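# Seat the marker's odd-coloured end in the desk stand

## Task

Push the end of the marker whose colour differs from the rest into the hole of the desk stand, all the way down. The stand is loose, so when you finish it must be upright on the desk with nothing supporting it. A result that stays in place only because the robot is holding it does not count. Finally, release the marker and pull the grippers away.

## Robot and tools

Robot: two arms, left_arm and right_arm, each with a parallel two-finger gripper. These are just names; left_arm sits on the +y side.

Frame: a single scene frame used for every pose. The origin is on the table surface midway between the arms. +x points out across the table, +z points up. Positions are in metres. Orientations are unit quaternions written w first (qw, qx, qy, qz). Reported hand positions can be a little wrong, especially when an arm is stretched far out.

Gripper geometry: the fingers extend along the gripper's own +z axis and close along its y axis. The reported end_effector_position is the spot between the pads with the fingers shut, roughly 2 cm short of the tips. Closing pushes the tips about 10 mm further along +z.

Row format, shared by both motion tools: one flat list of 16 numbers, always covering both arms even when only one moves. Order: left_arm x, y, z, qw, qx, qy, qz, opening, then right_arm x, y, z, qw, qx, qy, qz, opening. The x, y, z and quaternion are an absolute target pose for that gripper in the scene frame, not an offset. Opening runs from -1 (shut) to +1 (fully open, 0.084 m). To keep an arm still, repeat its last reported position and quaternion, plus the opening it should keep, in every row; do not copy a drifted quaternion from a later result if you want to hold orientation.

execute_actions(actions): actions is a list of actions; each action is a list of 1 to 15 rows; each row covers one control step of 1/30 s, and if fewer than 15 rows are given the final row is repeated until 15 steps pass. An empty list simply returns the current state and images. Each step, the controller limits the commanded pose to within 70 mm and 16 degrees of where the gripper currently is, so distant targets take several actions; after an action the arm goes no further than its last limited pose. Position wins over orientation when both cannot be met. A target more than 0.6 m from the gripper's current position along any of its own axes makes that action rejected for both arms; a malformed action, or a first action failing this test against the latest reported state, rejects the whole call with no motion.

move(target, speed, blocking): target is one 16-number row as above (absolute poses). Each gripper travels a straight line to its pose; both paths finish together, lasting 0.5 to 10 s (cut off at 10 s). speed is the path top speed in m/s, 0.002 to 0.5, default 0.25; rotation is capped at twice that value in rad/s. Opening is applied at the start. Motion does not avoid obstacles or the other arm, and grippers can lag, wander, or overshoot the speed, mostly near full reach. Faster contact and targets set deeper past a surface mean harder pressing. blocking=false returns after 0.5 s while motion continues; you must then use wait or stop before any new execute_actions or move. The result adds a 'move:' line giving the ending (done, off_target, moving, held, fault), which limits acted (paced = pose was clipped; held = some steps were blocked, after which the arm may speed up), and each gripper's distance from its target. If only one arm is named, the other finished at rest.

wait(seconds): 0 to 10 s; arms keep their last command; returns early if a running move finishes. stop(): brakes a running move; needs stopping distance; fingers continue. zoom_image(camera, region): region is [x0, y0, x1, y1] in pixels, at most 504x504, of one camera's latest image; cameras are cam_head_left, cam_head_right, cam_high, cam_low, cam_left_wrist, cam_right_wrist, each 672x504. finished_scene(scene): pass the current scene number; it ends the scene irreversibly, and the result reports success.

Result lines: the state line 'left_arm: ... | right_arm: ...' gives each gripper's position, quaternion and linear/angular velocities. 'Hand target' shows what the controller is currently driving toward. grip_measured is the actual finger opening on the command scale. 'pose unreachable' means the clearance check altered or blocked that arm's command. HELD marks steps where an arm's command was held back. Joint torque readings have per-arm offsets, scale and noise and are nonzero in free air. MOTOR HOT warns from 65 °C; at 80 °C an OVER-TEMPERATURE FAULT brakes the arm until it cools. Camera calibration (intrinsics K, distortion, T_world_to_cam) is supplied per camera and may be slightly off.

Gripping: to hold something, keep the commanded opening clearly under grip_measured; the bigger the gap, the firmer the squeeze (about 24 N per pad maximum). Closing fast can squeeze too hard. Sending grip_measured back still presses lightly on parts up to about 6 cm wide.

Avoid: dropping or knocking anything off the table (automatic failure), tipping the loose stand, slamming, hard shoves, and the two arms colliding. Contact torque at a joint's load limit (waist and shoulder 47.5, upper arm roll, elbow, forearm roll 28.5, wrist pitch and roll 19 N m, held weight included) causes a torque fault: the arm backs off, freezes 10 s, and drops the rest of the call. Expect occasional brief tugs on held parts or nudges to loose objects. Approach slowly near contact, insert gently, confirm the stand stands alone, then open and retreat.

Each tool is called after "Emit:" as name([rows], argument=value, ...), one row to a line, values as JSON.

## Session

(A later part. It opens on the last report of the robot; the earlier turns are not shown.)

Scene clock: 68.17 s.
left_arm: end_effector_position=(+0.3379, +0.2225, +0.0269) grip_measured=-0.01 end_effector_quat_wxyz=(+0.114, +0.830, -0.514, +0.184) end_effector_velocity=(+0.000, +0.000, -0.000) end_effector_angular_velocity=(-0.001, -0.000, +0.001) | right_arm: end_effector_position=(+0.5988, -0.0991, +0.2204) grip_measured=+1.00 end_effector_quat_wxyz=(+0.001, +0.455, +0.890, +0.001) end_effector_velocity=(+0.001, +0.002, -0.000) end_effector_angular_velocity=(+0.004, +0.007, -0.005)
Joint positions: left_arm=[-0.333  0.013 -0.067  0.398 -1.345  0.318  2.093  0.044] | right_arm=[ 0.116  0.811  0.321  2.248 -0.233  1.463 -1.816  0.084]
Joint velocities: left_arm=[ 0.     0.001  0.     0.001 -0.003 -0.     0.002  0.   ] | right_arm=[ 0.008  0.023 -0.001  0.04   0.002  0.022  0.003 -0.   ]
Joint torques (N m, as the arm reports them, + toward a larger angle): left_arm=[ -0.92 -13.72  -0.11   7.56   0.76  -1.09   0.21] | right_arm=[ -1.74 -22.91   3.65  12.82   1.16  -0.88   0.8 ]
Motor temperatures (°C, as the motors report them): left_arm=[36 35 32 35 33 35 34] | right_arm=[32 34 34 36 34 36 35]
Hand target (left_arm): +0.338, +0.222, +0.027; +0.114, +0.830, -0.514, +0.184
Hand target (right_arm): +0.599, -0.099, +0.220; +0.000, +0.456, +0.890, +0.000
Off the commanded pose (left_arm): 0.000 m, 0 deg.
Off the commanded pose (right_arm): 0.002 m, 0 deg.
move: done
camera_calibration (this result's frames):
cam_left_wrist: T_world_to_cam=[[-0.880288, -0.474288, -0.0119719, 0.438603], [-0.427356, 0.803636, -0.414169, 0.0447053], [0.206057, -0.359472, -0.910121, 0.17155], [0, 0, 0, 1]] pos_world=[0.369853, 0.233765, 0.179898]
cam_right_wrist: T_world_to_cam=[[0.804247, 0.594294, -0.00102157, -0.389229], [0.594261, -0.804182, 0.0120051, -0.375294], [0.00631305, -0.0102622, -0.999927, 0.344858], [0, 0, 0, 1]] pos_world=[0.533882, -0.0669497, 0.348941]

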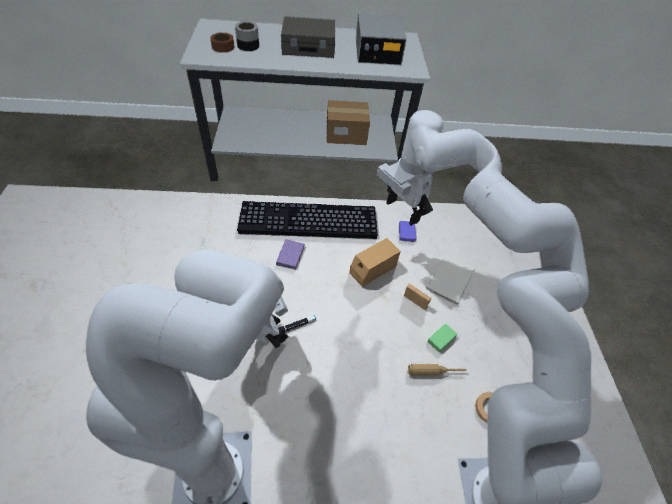

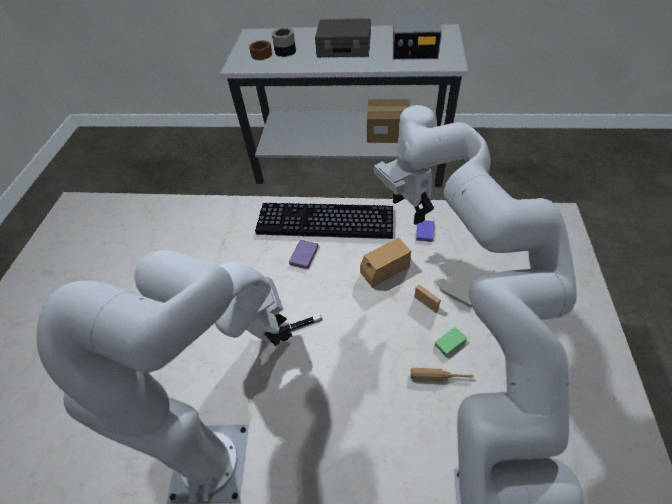

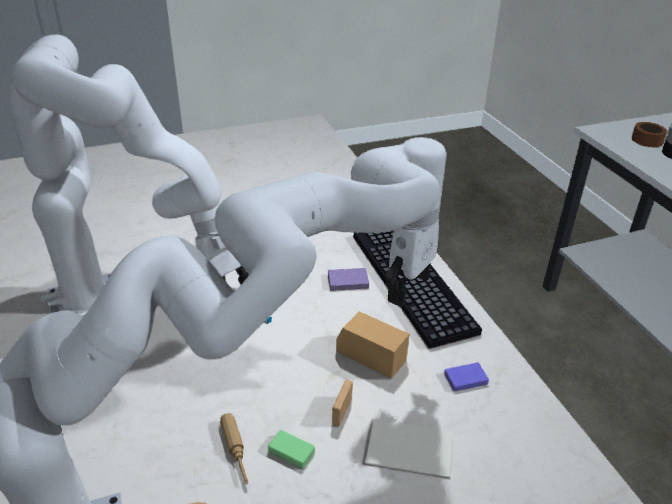

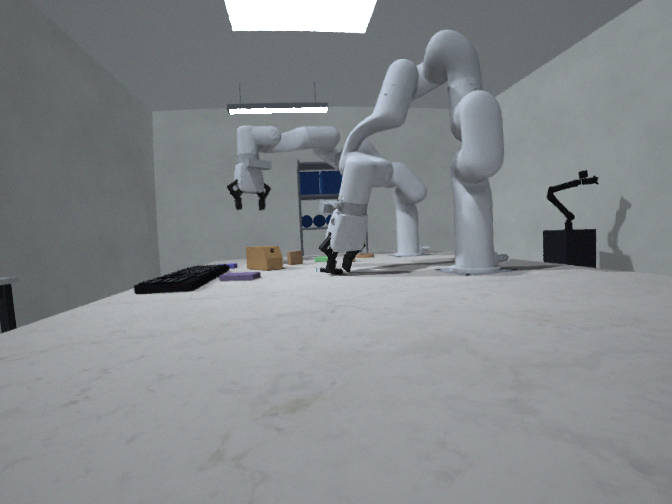

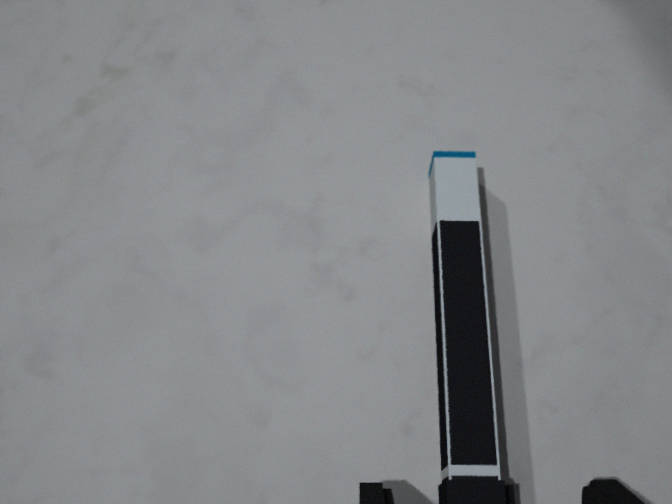

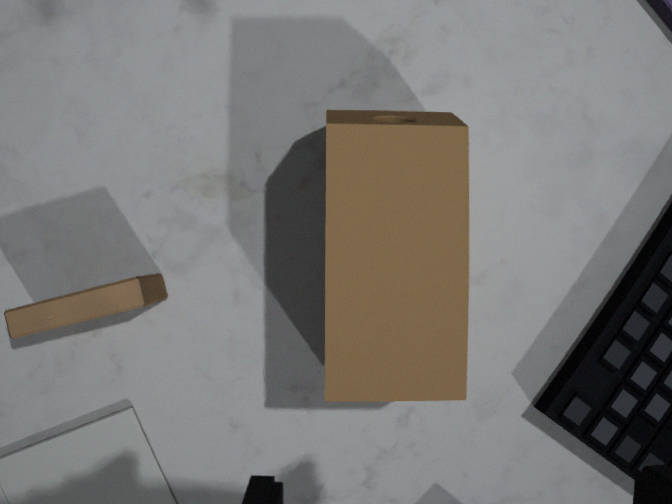

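Emit:
move(target=[0.339,0.2225,0.024,0.114,0.830,-0.514,0.184,0,0.582,-0.0915,0.12,-0.231,0.435,0.863,0.117,1], speed=0.3)

Emit:
move(target=[0.339,0.2225,0.024,0.114,0.830,-0.514,0.184,-1,0.582,-0.0915,0.105,-0.231,0.435,0.863,0.117,1], speed=0.1)

Scene clock: 80.50 s.
left_arm: end_effector_position=(+0.3392, +0.2224, +0.0241) grip_measured=-0.01 end_effector_quat_wxyz=(+0.114, +0.830, -0.514, +0.184) end_effector_velocity=(-0.000, +0.001, -0.000) end_effector_angular_velocity=(+0.000, +0.001, +0.002) | right_arm: end_effector_position=(+0.5819, -0.0910, +0.1213) grip_measured=+1.00 end_effector_quat_wxyz=(-0.229, +0.434, +0.863, +0.119) end_effector_velocity=(+0.000, -0.003, -0.004) end_effector_angular_velocity=(+0.000, +0.021, +0.002)
Joint positions: left_arm=[-0.333  0.028 -0.067  0.406 -1.367  0.315  2.116  0.044] | right_arm=[-0.056  1.105  0.469  2.399  0.062  1.558 -1.989  0.084]
Joint velocities: left_arm=[ 0.001  0.001  0.    -0.    -0.    -0.    -0.     0.   ] | right_arm=[ 0.014  0.046 -0.004  0.079 -0.003  0.052  0.002 -0.   ]
Joint torques (N m, as the arm reports them, + toward a larger angle): left_arm=[ -0.76 -12.72  -0.17   6.88   0.3   -0.98  -0.12] | right_arm=[ -1.28 -25.88   6.31  12.74   1.87  -0.23   1.43]
Motor temperatures (°C, as the motors report them): left_arm=[36 35 32 34 33 34 34] | right_arm=[32 35 34 36 34 36 35]
Hand target (left_arm): +0.339, +0.222, +0.024; +0.114, +0.830, -0.514, +0.184
Hand target (right_arm): +0.582, -0.091, +0.120; -0.230, +0.435, +0.863, +0.118
Off the commanded pose (left_arm): 0.000 m, 0 deg.
Off the commanded pose (right_arm): 0.001 m, 0 deg.
move: done
camera_calibration (this result's frames):
cam_left_wrist: T_world_to_cam=[[-0.880225, -0.474385, -0.0127468, 0.439675], [-0.427038, 0.803516, -0.414729, 0.0440824], [0.206983, -0.359611, -0.909856, 0.168471], [0, 0, 0, 1]] pos_world=[0.370967, 0.233738, 0.177171]
cam_right_wrist: T_world_to_cam=[[0.797417, 0.603367, 0.00862618, -0.376923], [0.529659, -0.693011, -0.489078, -0.248958], [-0.289116, 0.394568, -0.872197, 0.439253], [0, 0, 0, 1]] pos_world=[0.559422, -0.118423, 0.264607]

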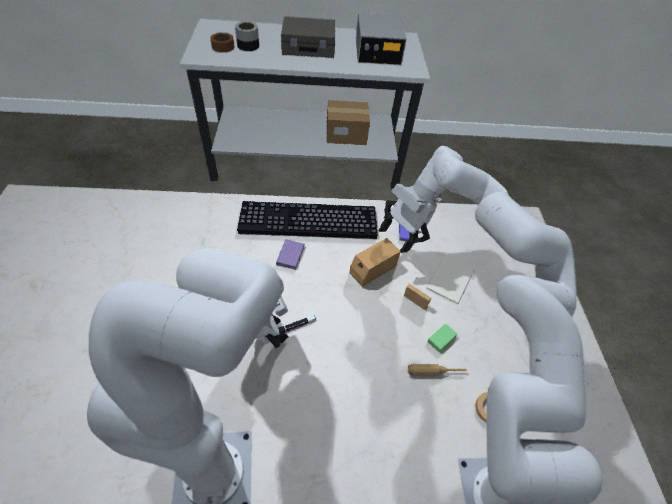

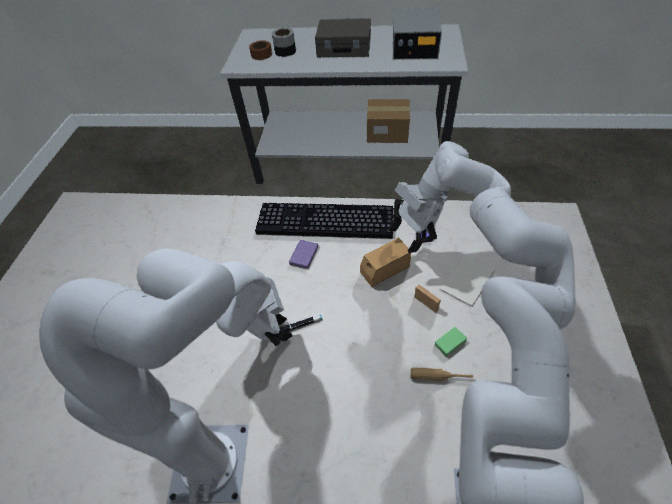

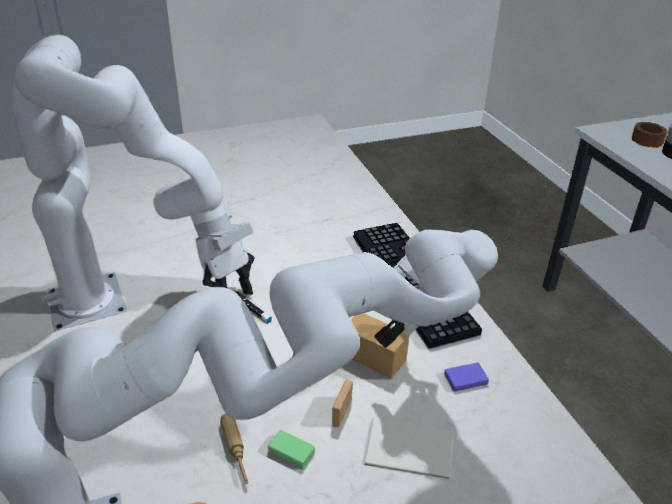

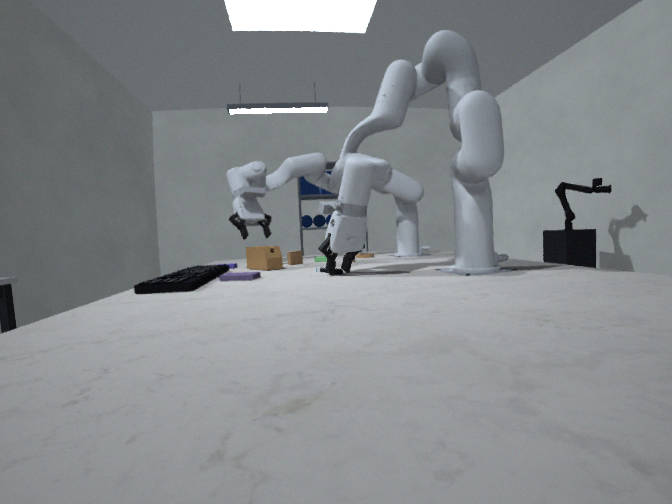

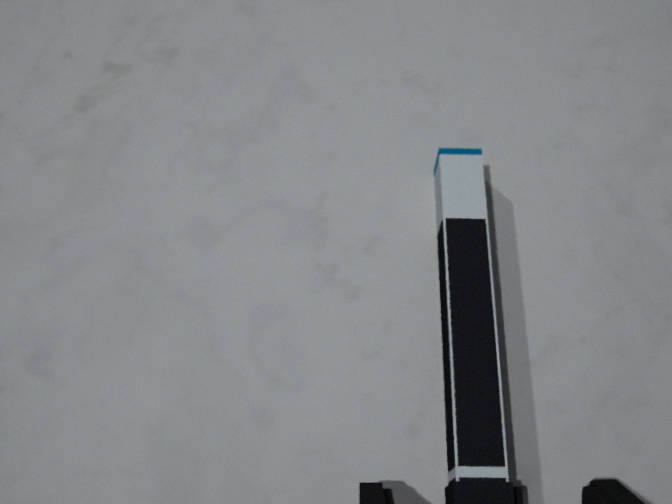

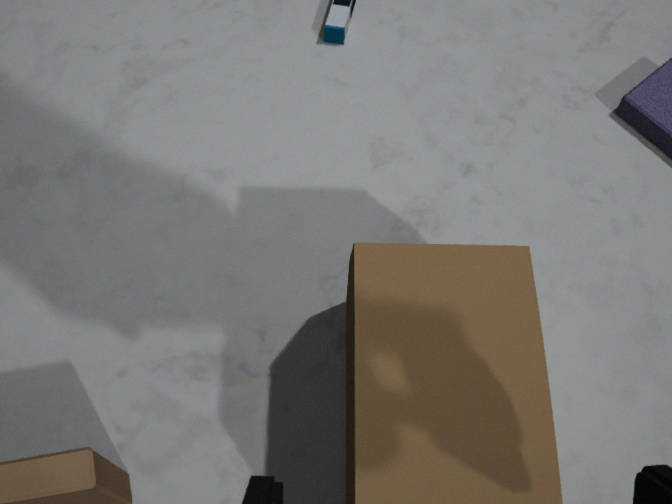

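Scene clock: 81.27 s.
left_arm: end_effector_position=(+0.3399, +0.2223, +0.0247) grip_measured=-0.64 end_effector_quat_wxyz=(+0.114, +0.830, -0.514, +0.185) end_effector_velocity=(-0.000, +0.000, -0.000) end_effector_angular_velocity=(-0.000, +0.001, +0.001) | right_arm: end_effector_position=(+0.5820, -0.0915, +0.1053) grip_measured=+1.00 end_effector_quat_wxyz=(-0.231, +0.435, +0.863, +0.117) end_effector_velocity=(+0.002, -0.001, +0.001) end_effector_angular_velocity=(-0.001, -0.007, -0.001)
Joint positions: left_arm=[-0.333  0.028 -0.067  0.407 -1.367  0.315  2.116  0.016] | right_arm=[-0.057  1.122  0.465  2.384  0.059  1.534 -1.998  0.084]
Joint velocities: left_arm=[ 0.001  0.    -0.    -0.    -0.     0.    -0.     0.   ] | right_arm=[-0.    -0.001  0.     0.001 -0.003 -0.004 -0.001  0.   ]
Joint torques (N m, as the arm reports them, + toward a larger angle): left_arm=[-0.45 -6.73 -0.17  2.19  0.9  -0.66  0.08] | right_arm=[ -1.5  -24.35   6.22  12.2    1.8   -0.27   1.05]
Motor temperatures (°C, as the motors report them): left_arm=[36 35 32 34 33 34 34] | right_arm=[32 35 34 36 34 36 35]
Hand target (left_arm): +0.339, +0.223, +0.024; +0.114, +0.830, -0.514, +0.184
Hand target (right_arm): +0.582, -0.092, +0.105; -0.231, +0.435, +0.863, +0.117
Off the commanded pose (left_arm): 0.001 m, 0 deg.
Off the commanded pose (right_arm): 0.000 m, 0 deg.
move: done
camera_calibration (this result's frames):
cam_left_wrist: T_world_to_cam=[[-0.880149, -0.474489, -0.0140752, 0.440286], [-0.426424, 0.803323, -0.415735, 0.0446021], [0.208569, -0.359906, -0.909377, 0.168247], [0, 0, 0, 1]] pos_world=[0.371446, 0.233634, 0.177739]
cam_right_wrist: T_world_to_cam=[[0.797344, 0.60351, 0.00427523, -0.376079], [0.527643, -0.693636, -0.490368, -0.25599], [-0.292977, 0.393248, -0.871505, 0.427608], [0, 0, 0, 1]] pos_world=[0.560215, -0.118753, 0.248741]

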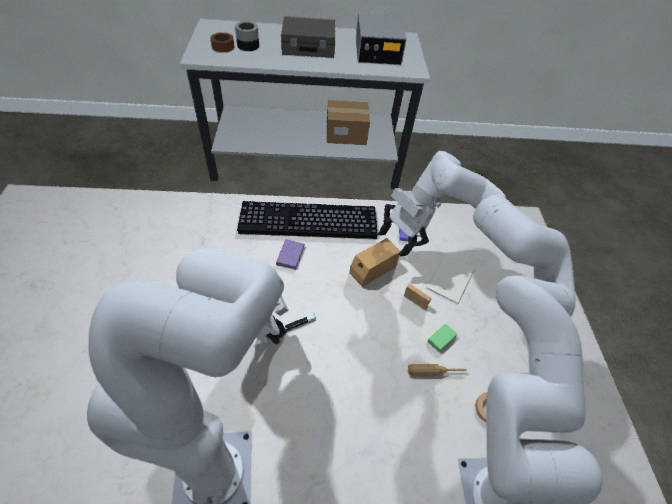

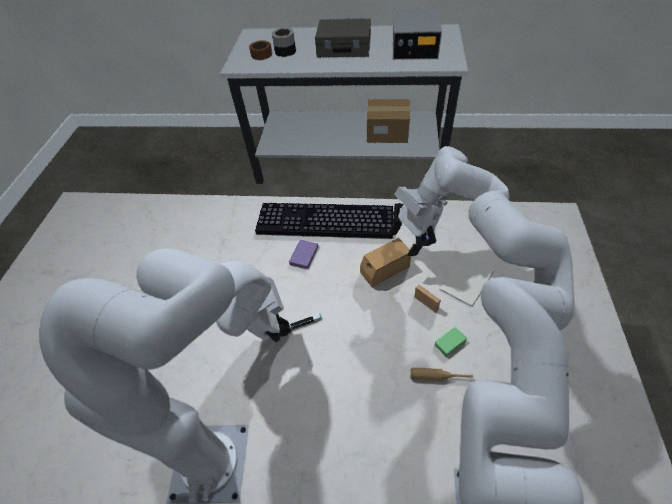

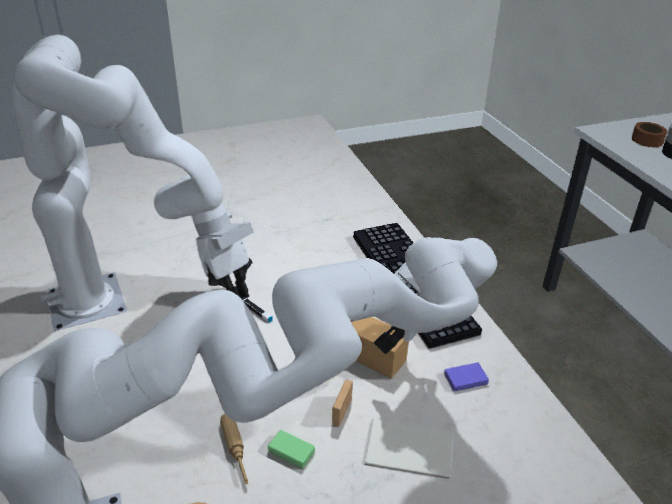

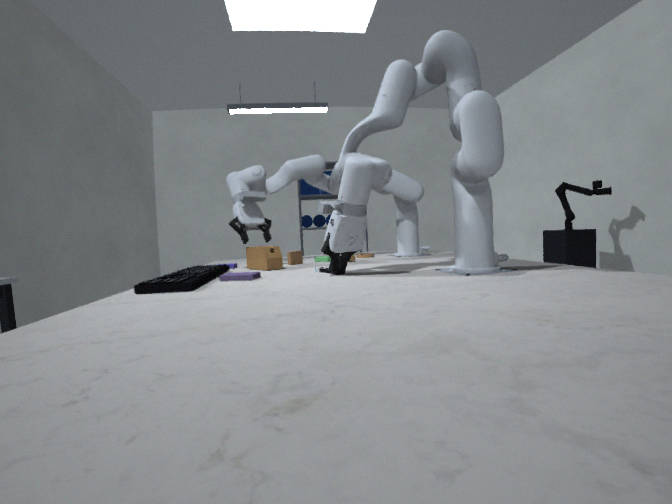

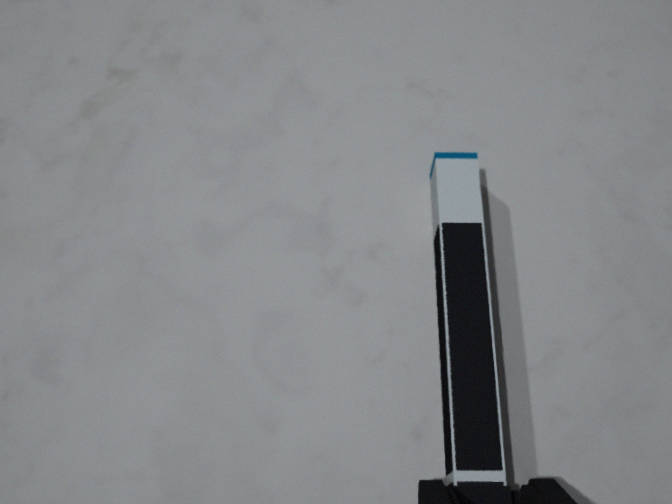

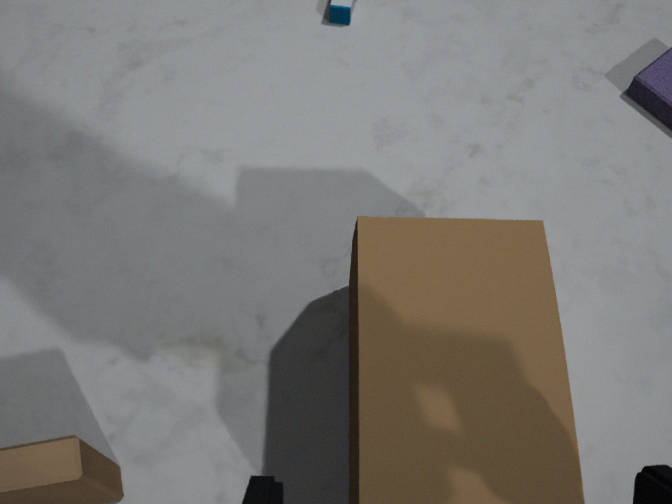

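Emit:
move(target=[0.445,0.095,0.128,0.0176,0.892,-0.450,0.035,-1,0.587,-0.0875,0.058,-0.231,0.435,0.863,0.117,1], speed=0.15)

Scene clock: 89.93 s.
left_arm: end_effector_position=(+0.4443, +0.0939, +0.1282) grip_measured=-0.64 end_effector_quat_wxyz=(+0.019, +0.892, -0.450, +0.037) end_effector_velocity=(+0.001, -0.003, +0.002) end_effector_angular_velocity=(+0.005, +0.003, -0.001) | right_arm: end_effector_position=(+0.5869, -0.0875, +0.0580) grip_measured=+1.00 end_effector_quat_wxyz=(-0.231, +0.435, +0.863, +0.117) end_effector_velocity=(+0.000, -0.000, -0.001) end_effector_angular_velocity=(+0.000, -0.000, +0.000)
Joint positions: left_arm=[-0.471  0.178 -0.115  1.01  -0.024  0.759  0.467  0.016] | right_arm=[-0.037  1.211  0.453  2.418  0.048  1.48  -2.02   0.084]
Joint velocities: left_arm=[-0.004  0.006 -0.001  0.015  0.007  0.014 -0.009  0.   ] | right_arm=[ 0.     0.001 -0.001 -0.     0.    -0.001 -0.001 -0.   ]
Joint torques (N m, as the arm reports them, + toward a larger angle): left_arm=[ -0.16 -22.46  -0.9   10.91   0.11  -1.67  -0.08] | right_arm=[ -2.04 -24.87   6.3   12.     1.99  -0.43   0.84]
Motor temperatures (°C, as the motors report them): left_arm=[36 35 32 34 33 34 34] | right_arm=[32 35 34 36 34 36 35]
Hand target (left_arm): +0.444, +0.093, +0.128; +0.019, +0.892, -0.450, +0.037
Hand target (right_arm): +0.587, -0.087, +0.058; -0.231, +0.435, +0.863, +0.117
Off the commanded pose (left_arm): 0.001 m, 0 deg.
Off the commanded pose (right_arm): 0.000 m, 0 deg.
move: done
camera_calibration (this result's frames):
cam_left_wrist: T_world_to_cam=[[-0.788417, -0.614749, -0.0219634, 0.44613], [-0.611935, 0.787448, -0.0738971, 0.275427], [0.0627232, -0.0448216, -0.997024, 0.240914], [0, 0, 0, 1]] pos_world=[0.505169, 0.0681716, 0.270349]
cam_right_wrist: T_world_to_cam=[[0.797334, 0.603525, 0.00399285, -0.382145], [0.527541, -0.693705, -0.490381, -0.278915], [-0.293187, 0.393103, -0.871499, 0.386366], [0, 0, 0, 1]] pos_world=[0.565114, -0.114733, 0.201469]

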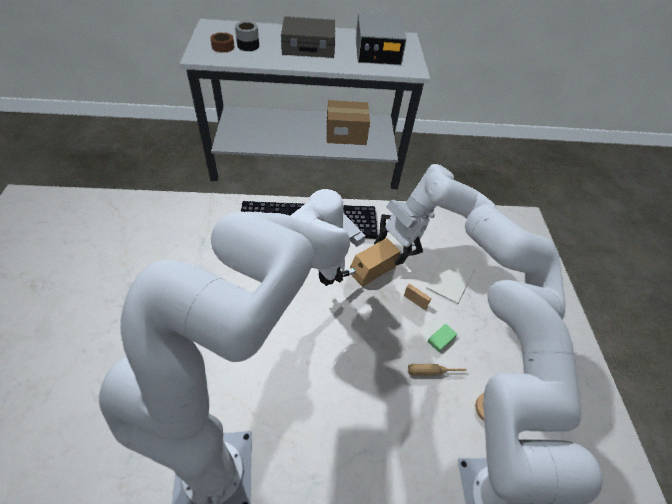

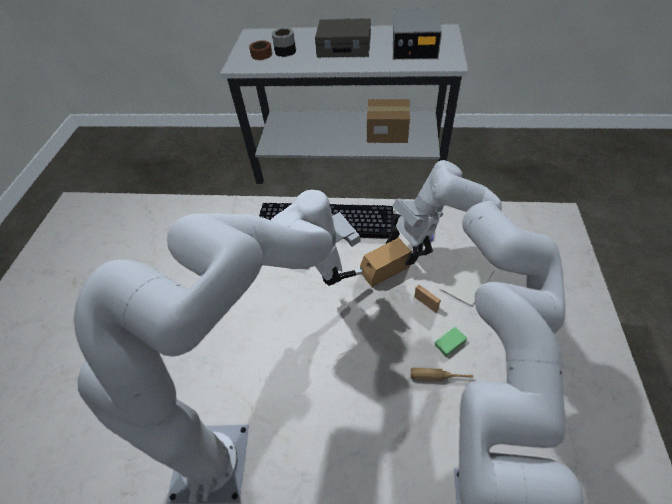

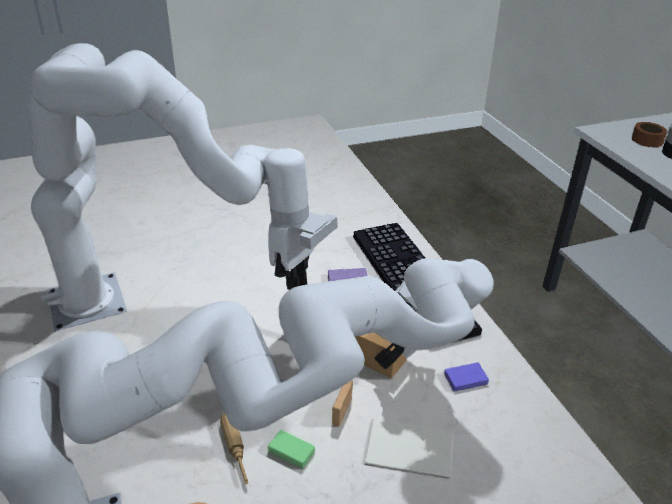

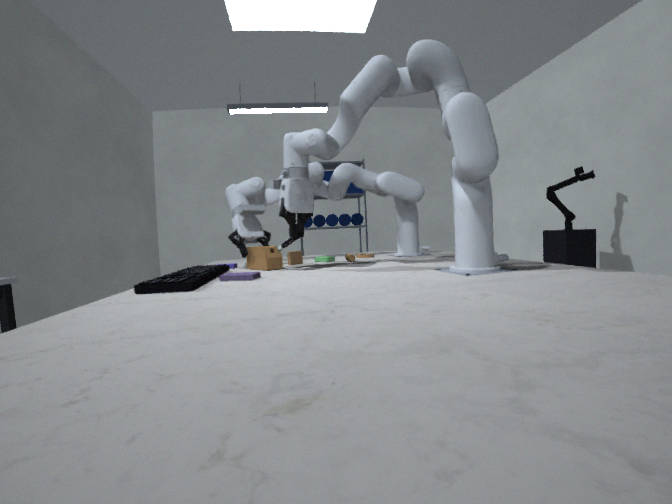

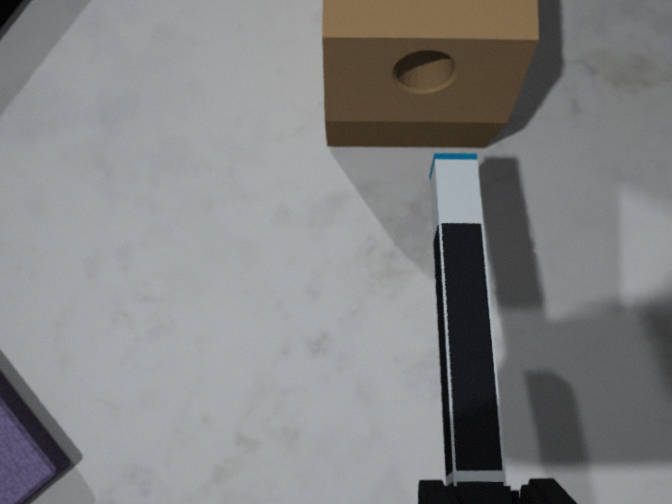

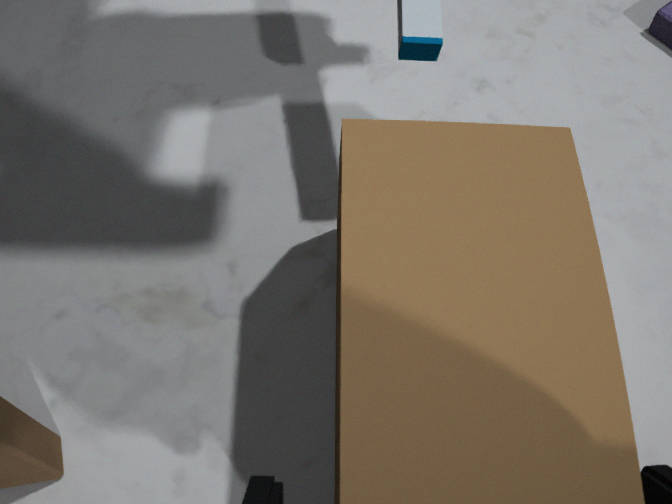

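Emit:
move(target=[0.4555,0.0915,0.125,0.0176,0.892,-0.450,0.035,-1,0.588,-0.087,0.058,-0.231,0.435,0.863,0.117,0.0], speed=0.05)

Emit:
zoom_image(camera="cam_low", region=[235, 215, 320, 280])

Emit:
zoom_image(camera="cam_left_wrist", region=[320, 30, 580, 250])

Scene clock: 94.97 s.
left_arm: end_effector_position=(+0.4553, +0.0915, +0.1250) grip_measured=-0.64 end_effector_quat_wxyz=(+0.018, +0.892, -0.450, +0.035) end_effector_velocity=(+0.002, -0.001, +0.000) end_effector_angular_velocity=(-0.001, -0.001, -0.002) | right_arm: end_effector_position=(+0.5877, -0.0872, +0.0581) grip_measured=+0.43 end_effector_quat_wxyz=(-0.231, +0.435, +0.863, +0.116) end_effector_velocity=(+0.001, -0.001, +0.000) end_effector_angular_velocity=(+0.002, -0.001, +0.000)
Joint positions: left_arm=[-0.47   0.217 -0.111  1.054 -0.015  0.768  0.465  0.016] | right_arm=[-0.032  1.222  0.452  2.44   0.047  1.492 -2.019  0.062]
Joint velocities: left_arm=[ 0.     0.005 -0.001  0.007  0.001  0.002  0.     0.   ] | right_arm=[ 0.     0.003 -0.001  0.008  0.001  0.003 -0.002 -0.   ]
Joint torques (N m, as the arm reports them, + toward a larger angle): left_arm=[ -0.52 -23.42  -0.56  10.84   0.22  -1.45   0.25] | right_arm=[ -0.93 -24.84   6.37  12.6    1.88  -1.72   0.34]
Motor temperatures (°C, as the motors report them): left_arm=[36 35 32 34 33 34 34] | right_arm=[32 35 34 36 34 36 35]
Hand target (left_arm): +0.455, +0.091, +0.125; +0.018, +0.892, -0.450, +0.035
Hand target (right_arm): +0.588, -0.087, +0.058; -0.231, +0.435, +0.863, +0.117
Off the commanded pose (left_arm): 0.000 m, 0 deg.
Off the commanded pose (right_arm): 0.000 m, 0 deg.
move: done
camera_calibration (this result's frames):
cam_left_wrist: T_world_to_cam=[[-0.78832, -0.614829, -0.0231505, 0.453384], [-0.612233, 0.787611, -0.069565, 0.283402], [0.0610042, -0.040666, -0.997309, 0.237358], [0, 0, 0, 1]] pos_world=[0.51644, 0.0651958, 0.26693]
cam_right_wrist: T_world_to_cam=[[0.797043, 0.603916, 0.00290537, -0.382687], [0.527339, -0.693617, -0.490724, -0.278935], [-0.294341, 0.39266, -0.87131, 0.387125], [0, 0, 0, 1]] pos_world=[0.566057, -0.114372, 0.201538]

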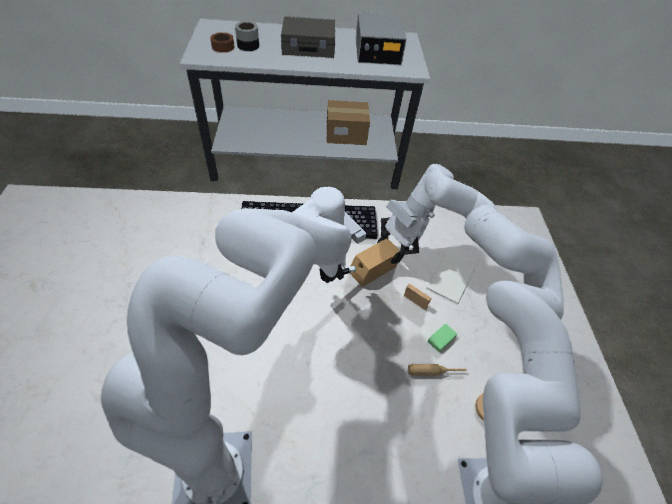

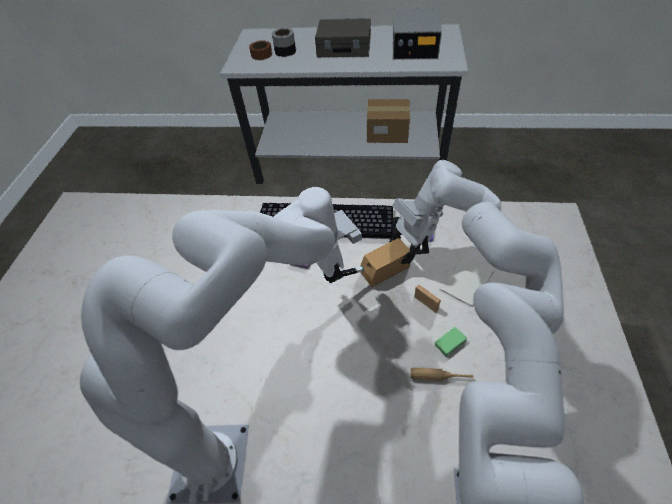

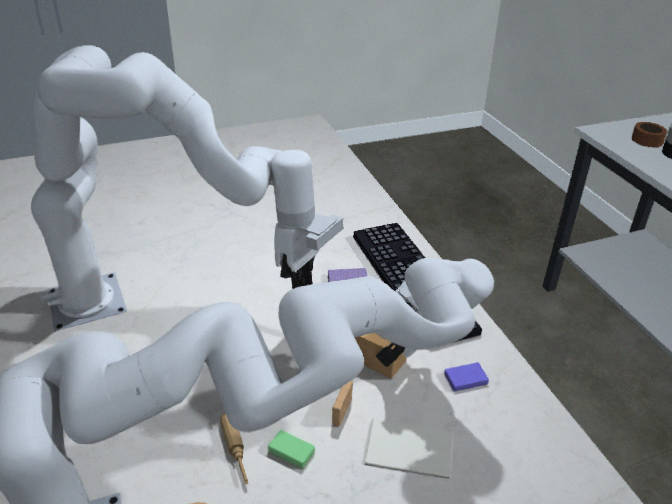

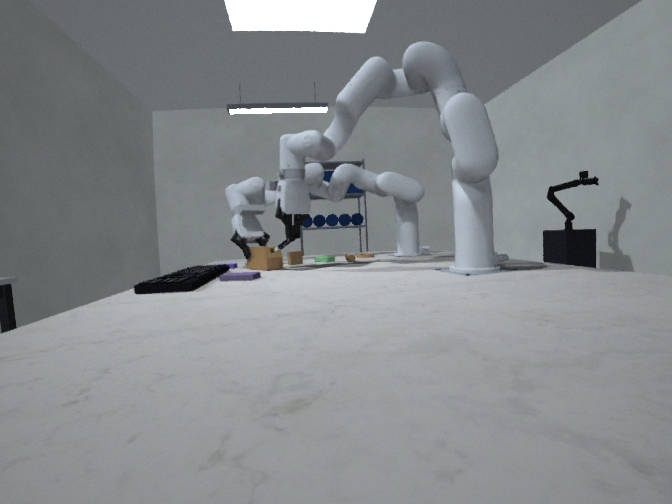

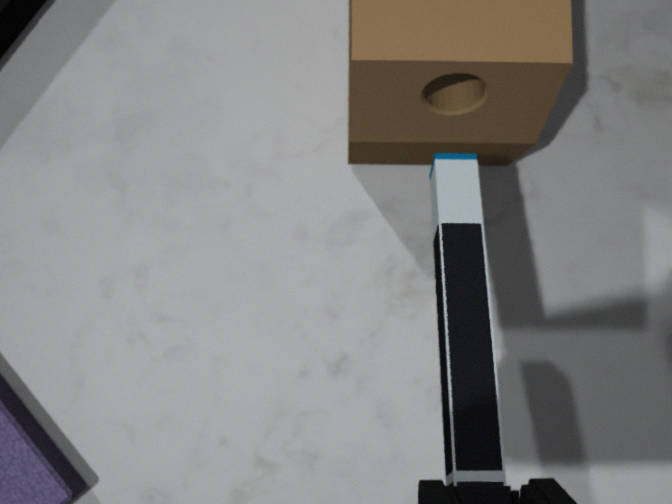

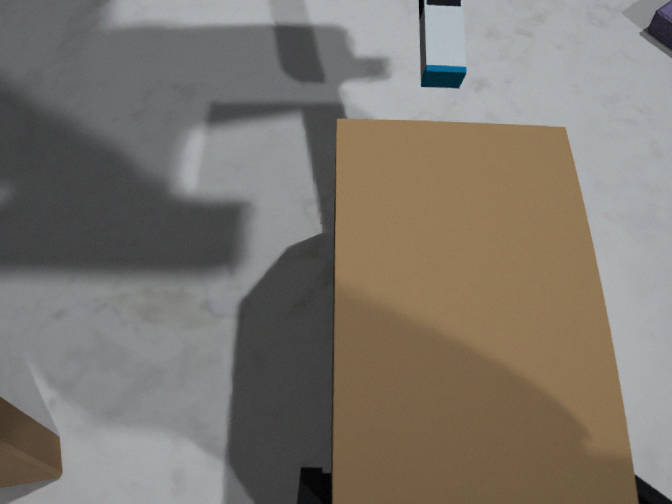

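Region (235, 215, 320, 280) of cam_low's 672x504 image, scaled by 5.929, with more detail than that image has; it fills the top 385 rows of this view, and the rest is white.

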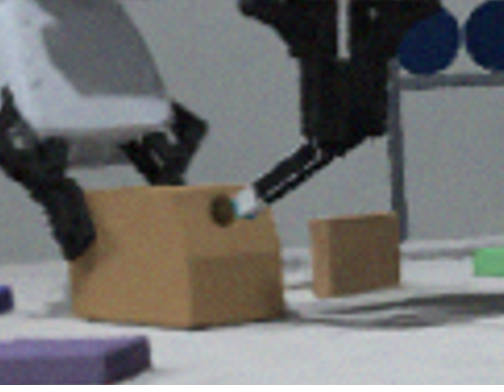

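Region (320, 30, 580, 250) of cam_left_wrist's 672x504 image, scaled by 1.938, with more detail than that image has; it fills the top 426 rows of this view, and the rest is white.

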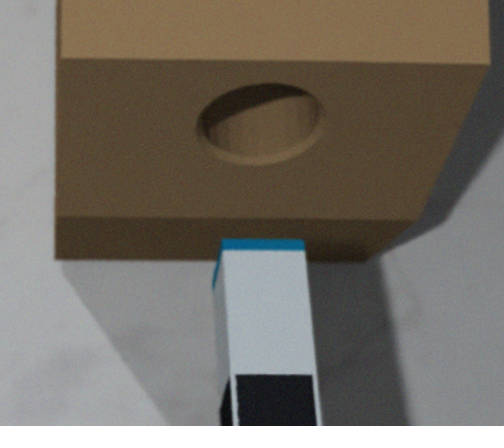

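Emit:
move(target=[0.4611,0.0817,0.1261,0.0176,0.892,-0.450,0.035,-1,0.588,-0.087,0.058,-0.231,0.435,0.863,0.117,0.0], speed=0.05)

Emit:
zoom_image(camera="cam_low", region=[245, 225, 305, 275])

Emit:
zoom_image(camera="cam_left_wrist", region=[320, 60, 580, 250])

Emit:
zoom_image(camera="cam_head_left", region=[320, 240, 400, 295])

Scene clock: 112.30 s.
left_arm: end_effector_position=(+0.4610, +0.0818, +0.1261) grip_measured=-0.64 end_effector_quat_wxyz=(+0.018, +0.892, -0.450, +0.035) end_effector_velocity=(+0.000, -0.002, -0.000) end_effector_angular_velocity=(+0.001, +0.001, -0.001) | right_arm: end_effector_position=(+0.5880, -0.0870, +0.0580) grip_measured=+0.42 end_effector_quat_wxyz=(-0.231, +0.435, +0.863, +0.117) end_effector_velocity=(+0.001, -0.001, -0.000) end_effector_angular_velocity=(-0.000, -0.002, -0.000)
Joint positions: left_arm=[-0.48   0.244 -0.114  1.094 -0.009  0.781  0.449  0.016] | right_arm=[-0.031  1.223  0.453  2.441  0.047  1.491 -2.019  0.062]
Joint velocities: left_arm=[-0.002  0.004 -0.001  0.005  0.001  0.003 -0.002  0.   ] | right_arm=[-0.001  0.    -0.     0.001 -0.001 -0.001 -0.002 -0.   ]
Joint torques (N m, as the arm reports them, + toward a larger angle): left_arm=[ -0.2  -24.29  -0.91  11.01   0.25  -1.37   0.08] | right_arm=[ -0.56 -23.37   6.11  11.91   1.6   -2.52   0.69]
Motor temperatures (°C, as the motors report them): left_arm=[36 36 32 35 33 35 34] | right_arm=[32 35 34 36 34 37 35]
Hand target (left_arm): +0.461, +0.082, +0.126; +0.018, +0.892, -0.450, +0.035
Hand target (right_arm): +0.588, -0.087, +0.058; -0.231, +0.435, +0.863, +0.117
Off the commanded pose (left_arm): 0.000 m, 0 deg.
Off the commanded pose (right_arm): 0.000 m, 0 deg.
move: done
camera_calibration (this result's frames):
cam_left_wrist: T_world_to_cam=[[-0.788264, -0.614903, -0.023101, 0.451887], [-0.612314, 0.787556, -0.0694847, 0.294553], [0.0609196, -0.0406273, -0.997316, 0.237693], [0, 0, 0, 1]] pos_world=[0.522085, 0.0555469, 0.267961]
cam_right_wrist: T_world_to_cam=[[0.797275, 0.603603, 0.0039824, -0.383283], [0.527577, -0.69362, -0.490462, -0.27918], [-0.293282, 0.393135, -0.871453, 0.386532], [0, 0, 0, 1]] pos_world=[0.566234, -0.114253, 0.201444]

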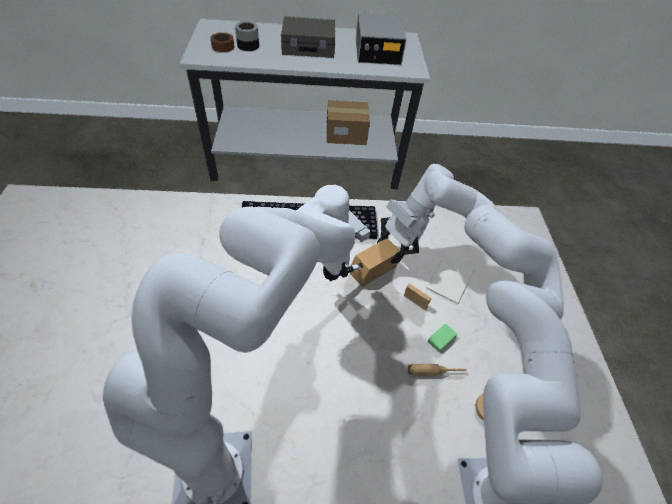

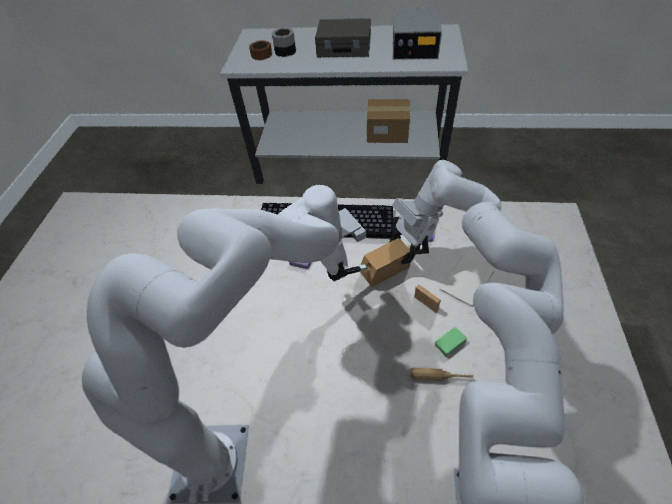

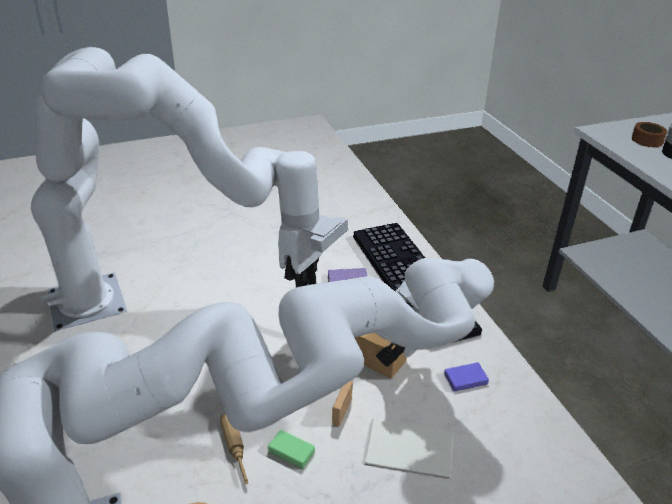

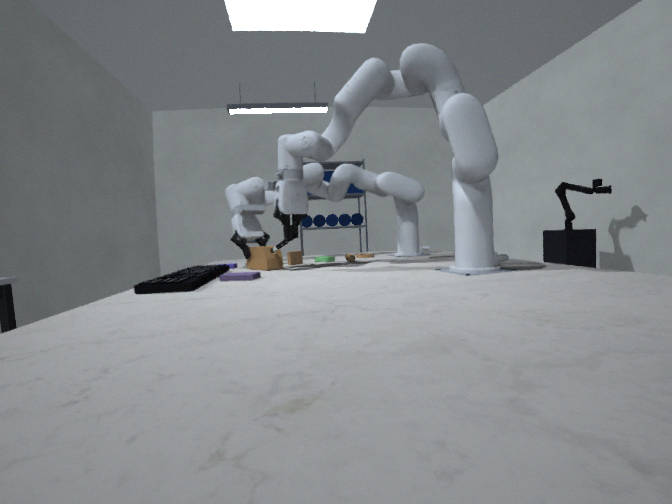

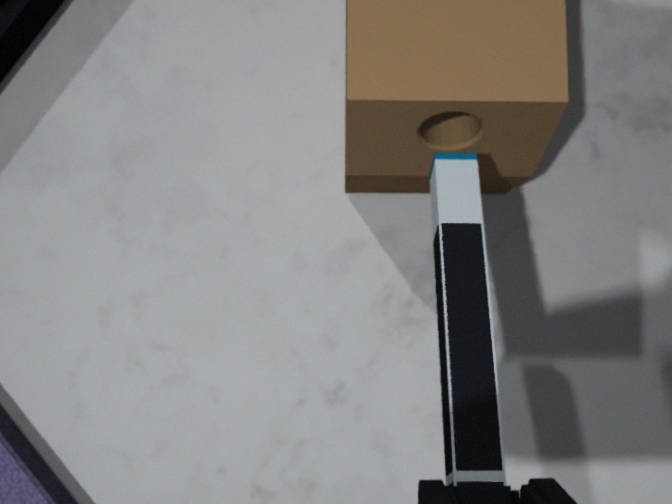

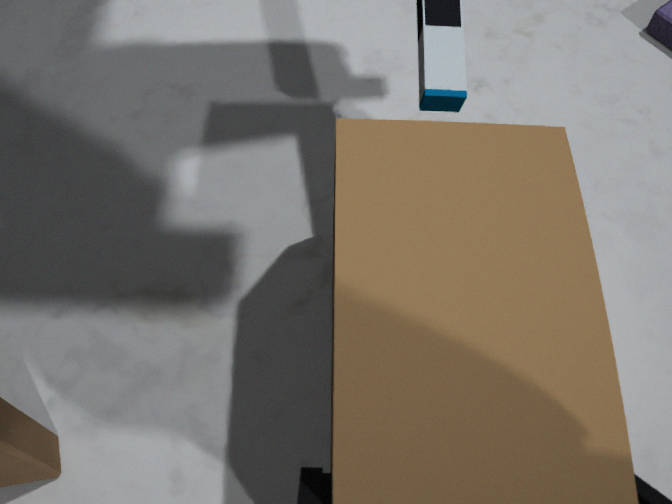

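Region (245, 225, 305, 275) of cam_low's 672x504 image, scaled by 8.400, with more detail than that image has.

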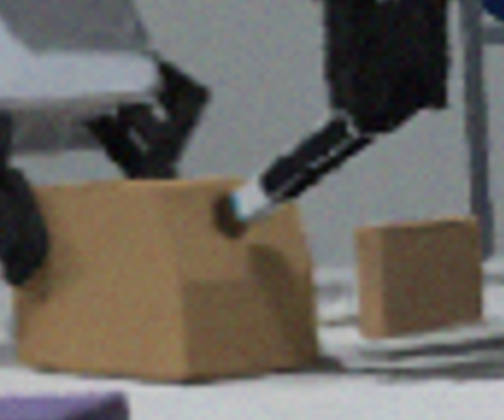

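Region (320, 60, 580, 250) of cam_left_wrist's 672x504 image, scaled by 1.938, with more detail than that image has; it fills the top 368 rows of this view, and the rest is white.

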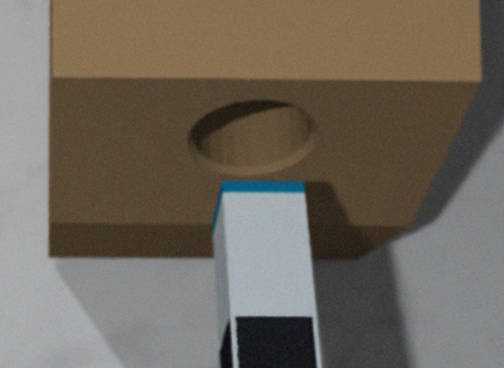

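Region (320, 240, 400, 295) of cam_head_left's 672x504 image, scaled by 6.300, with more detail than that image has; it fills the top 346 rows of this view, and the rest is white.

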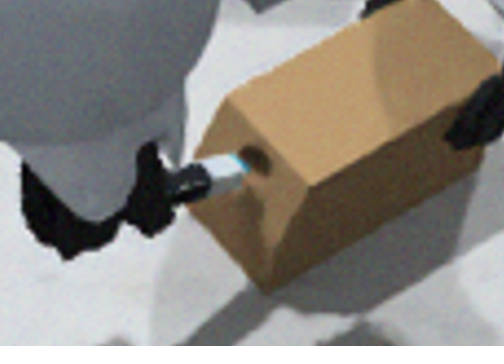

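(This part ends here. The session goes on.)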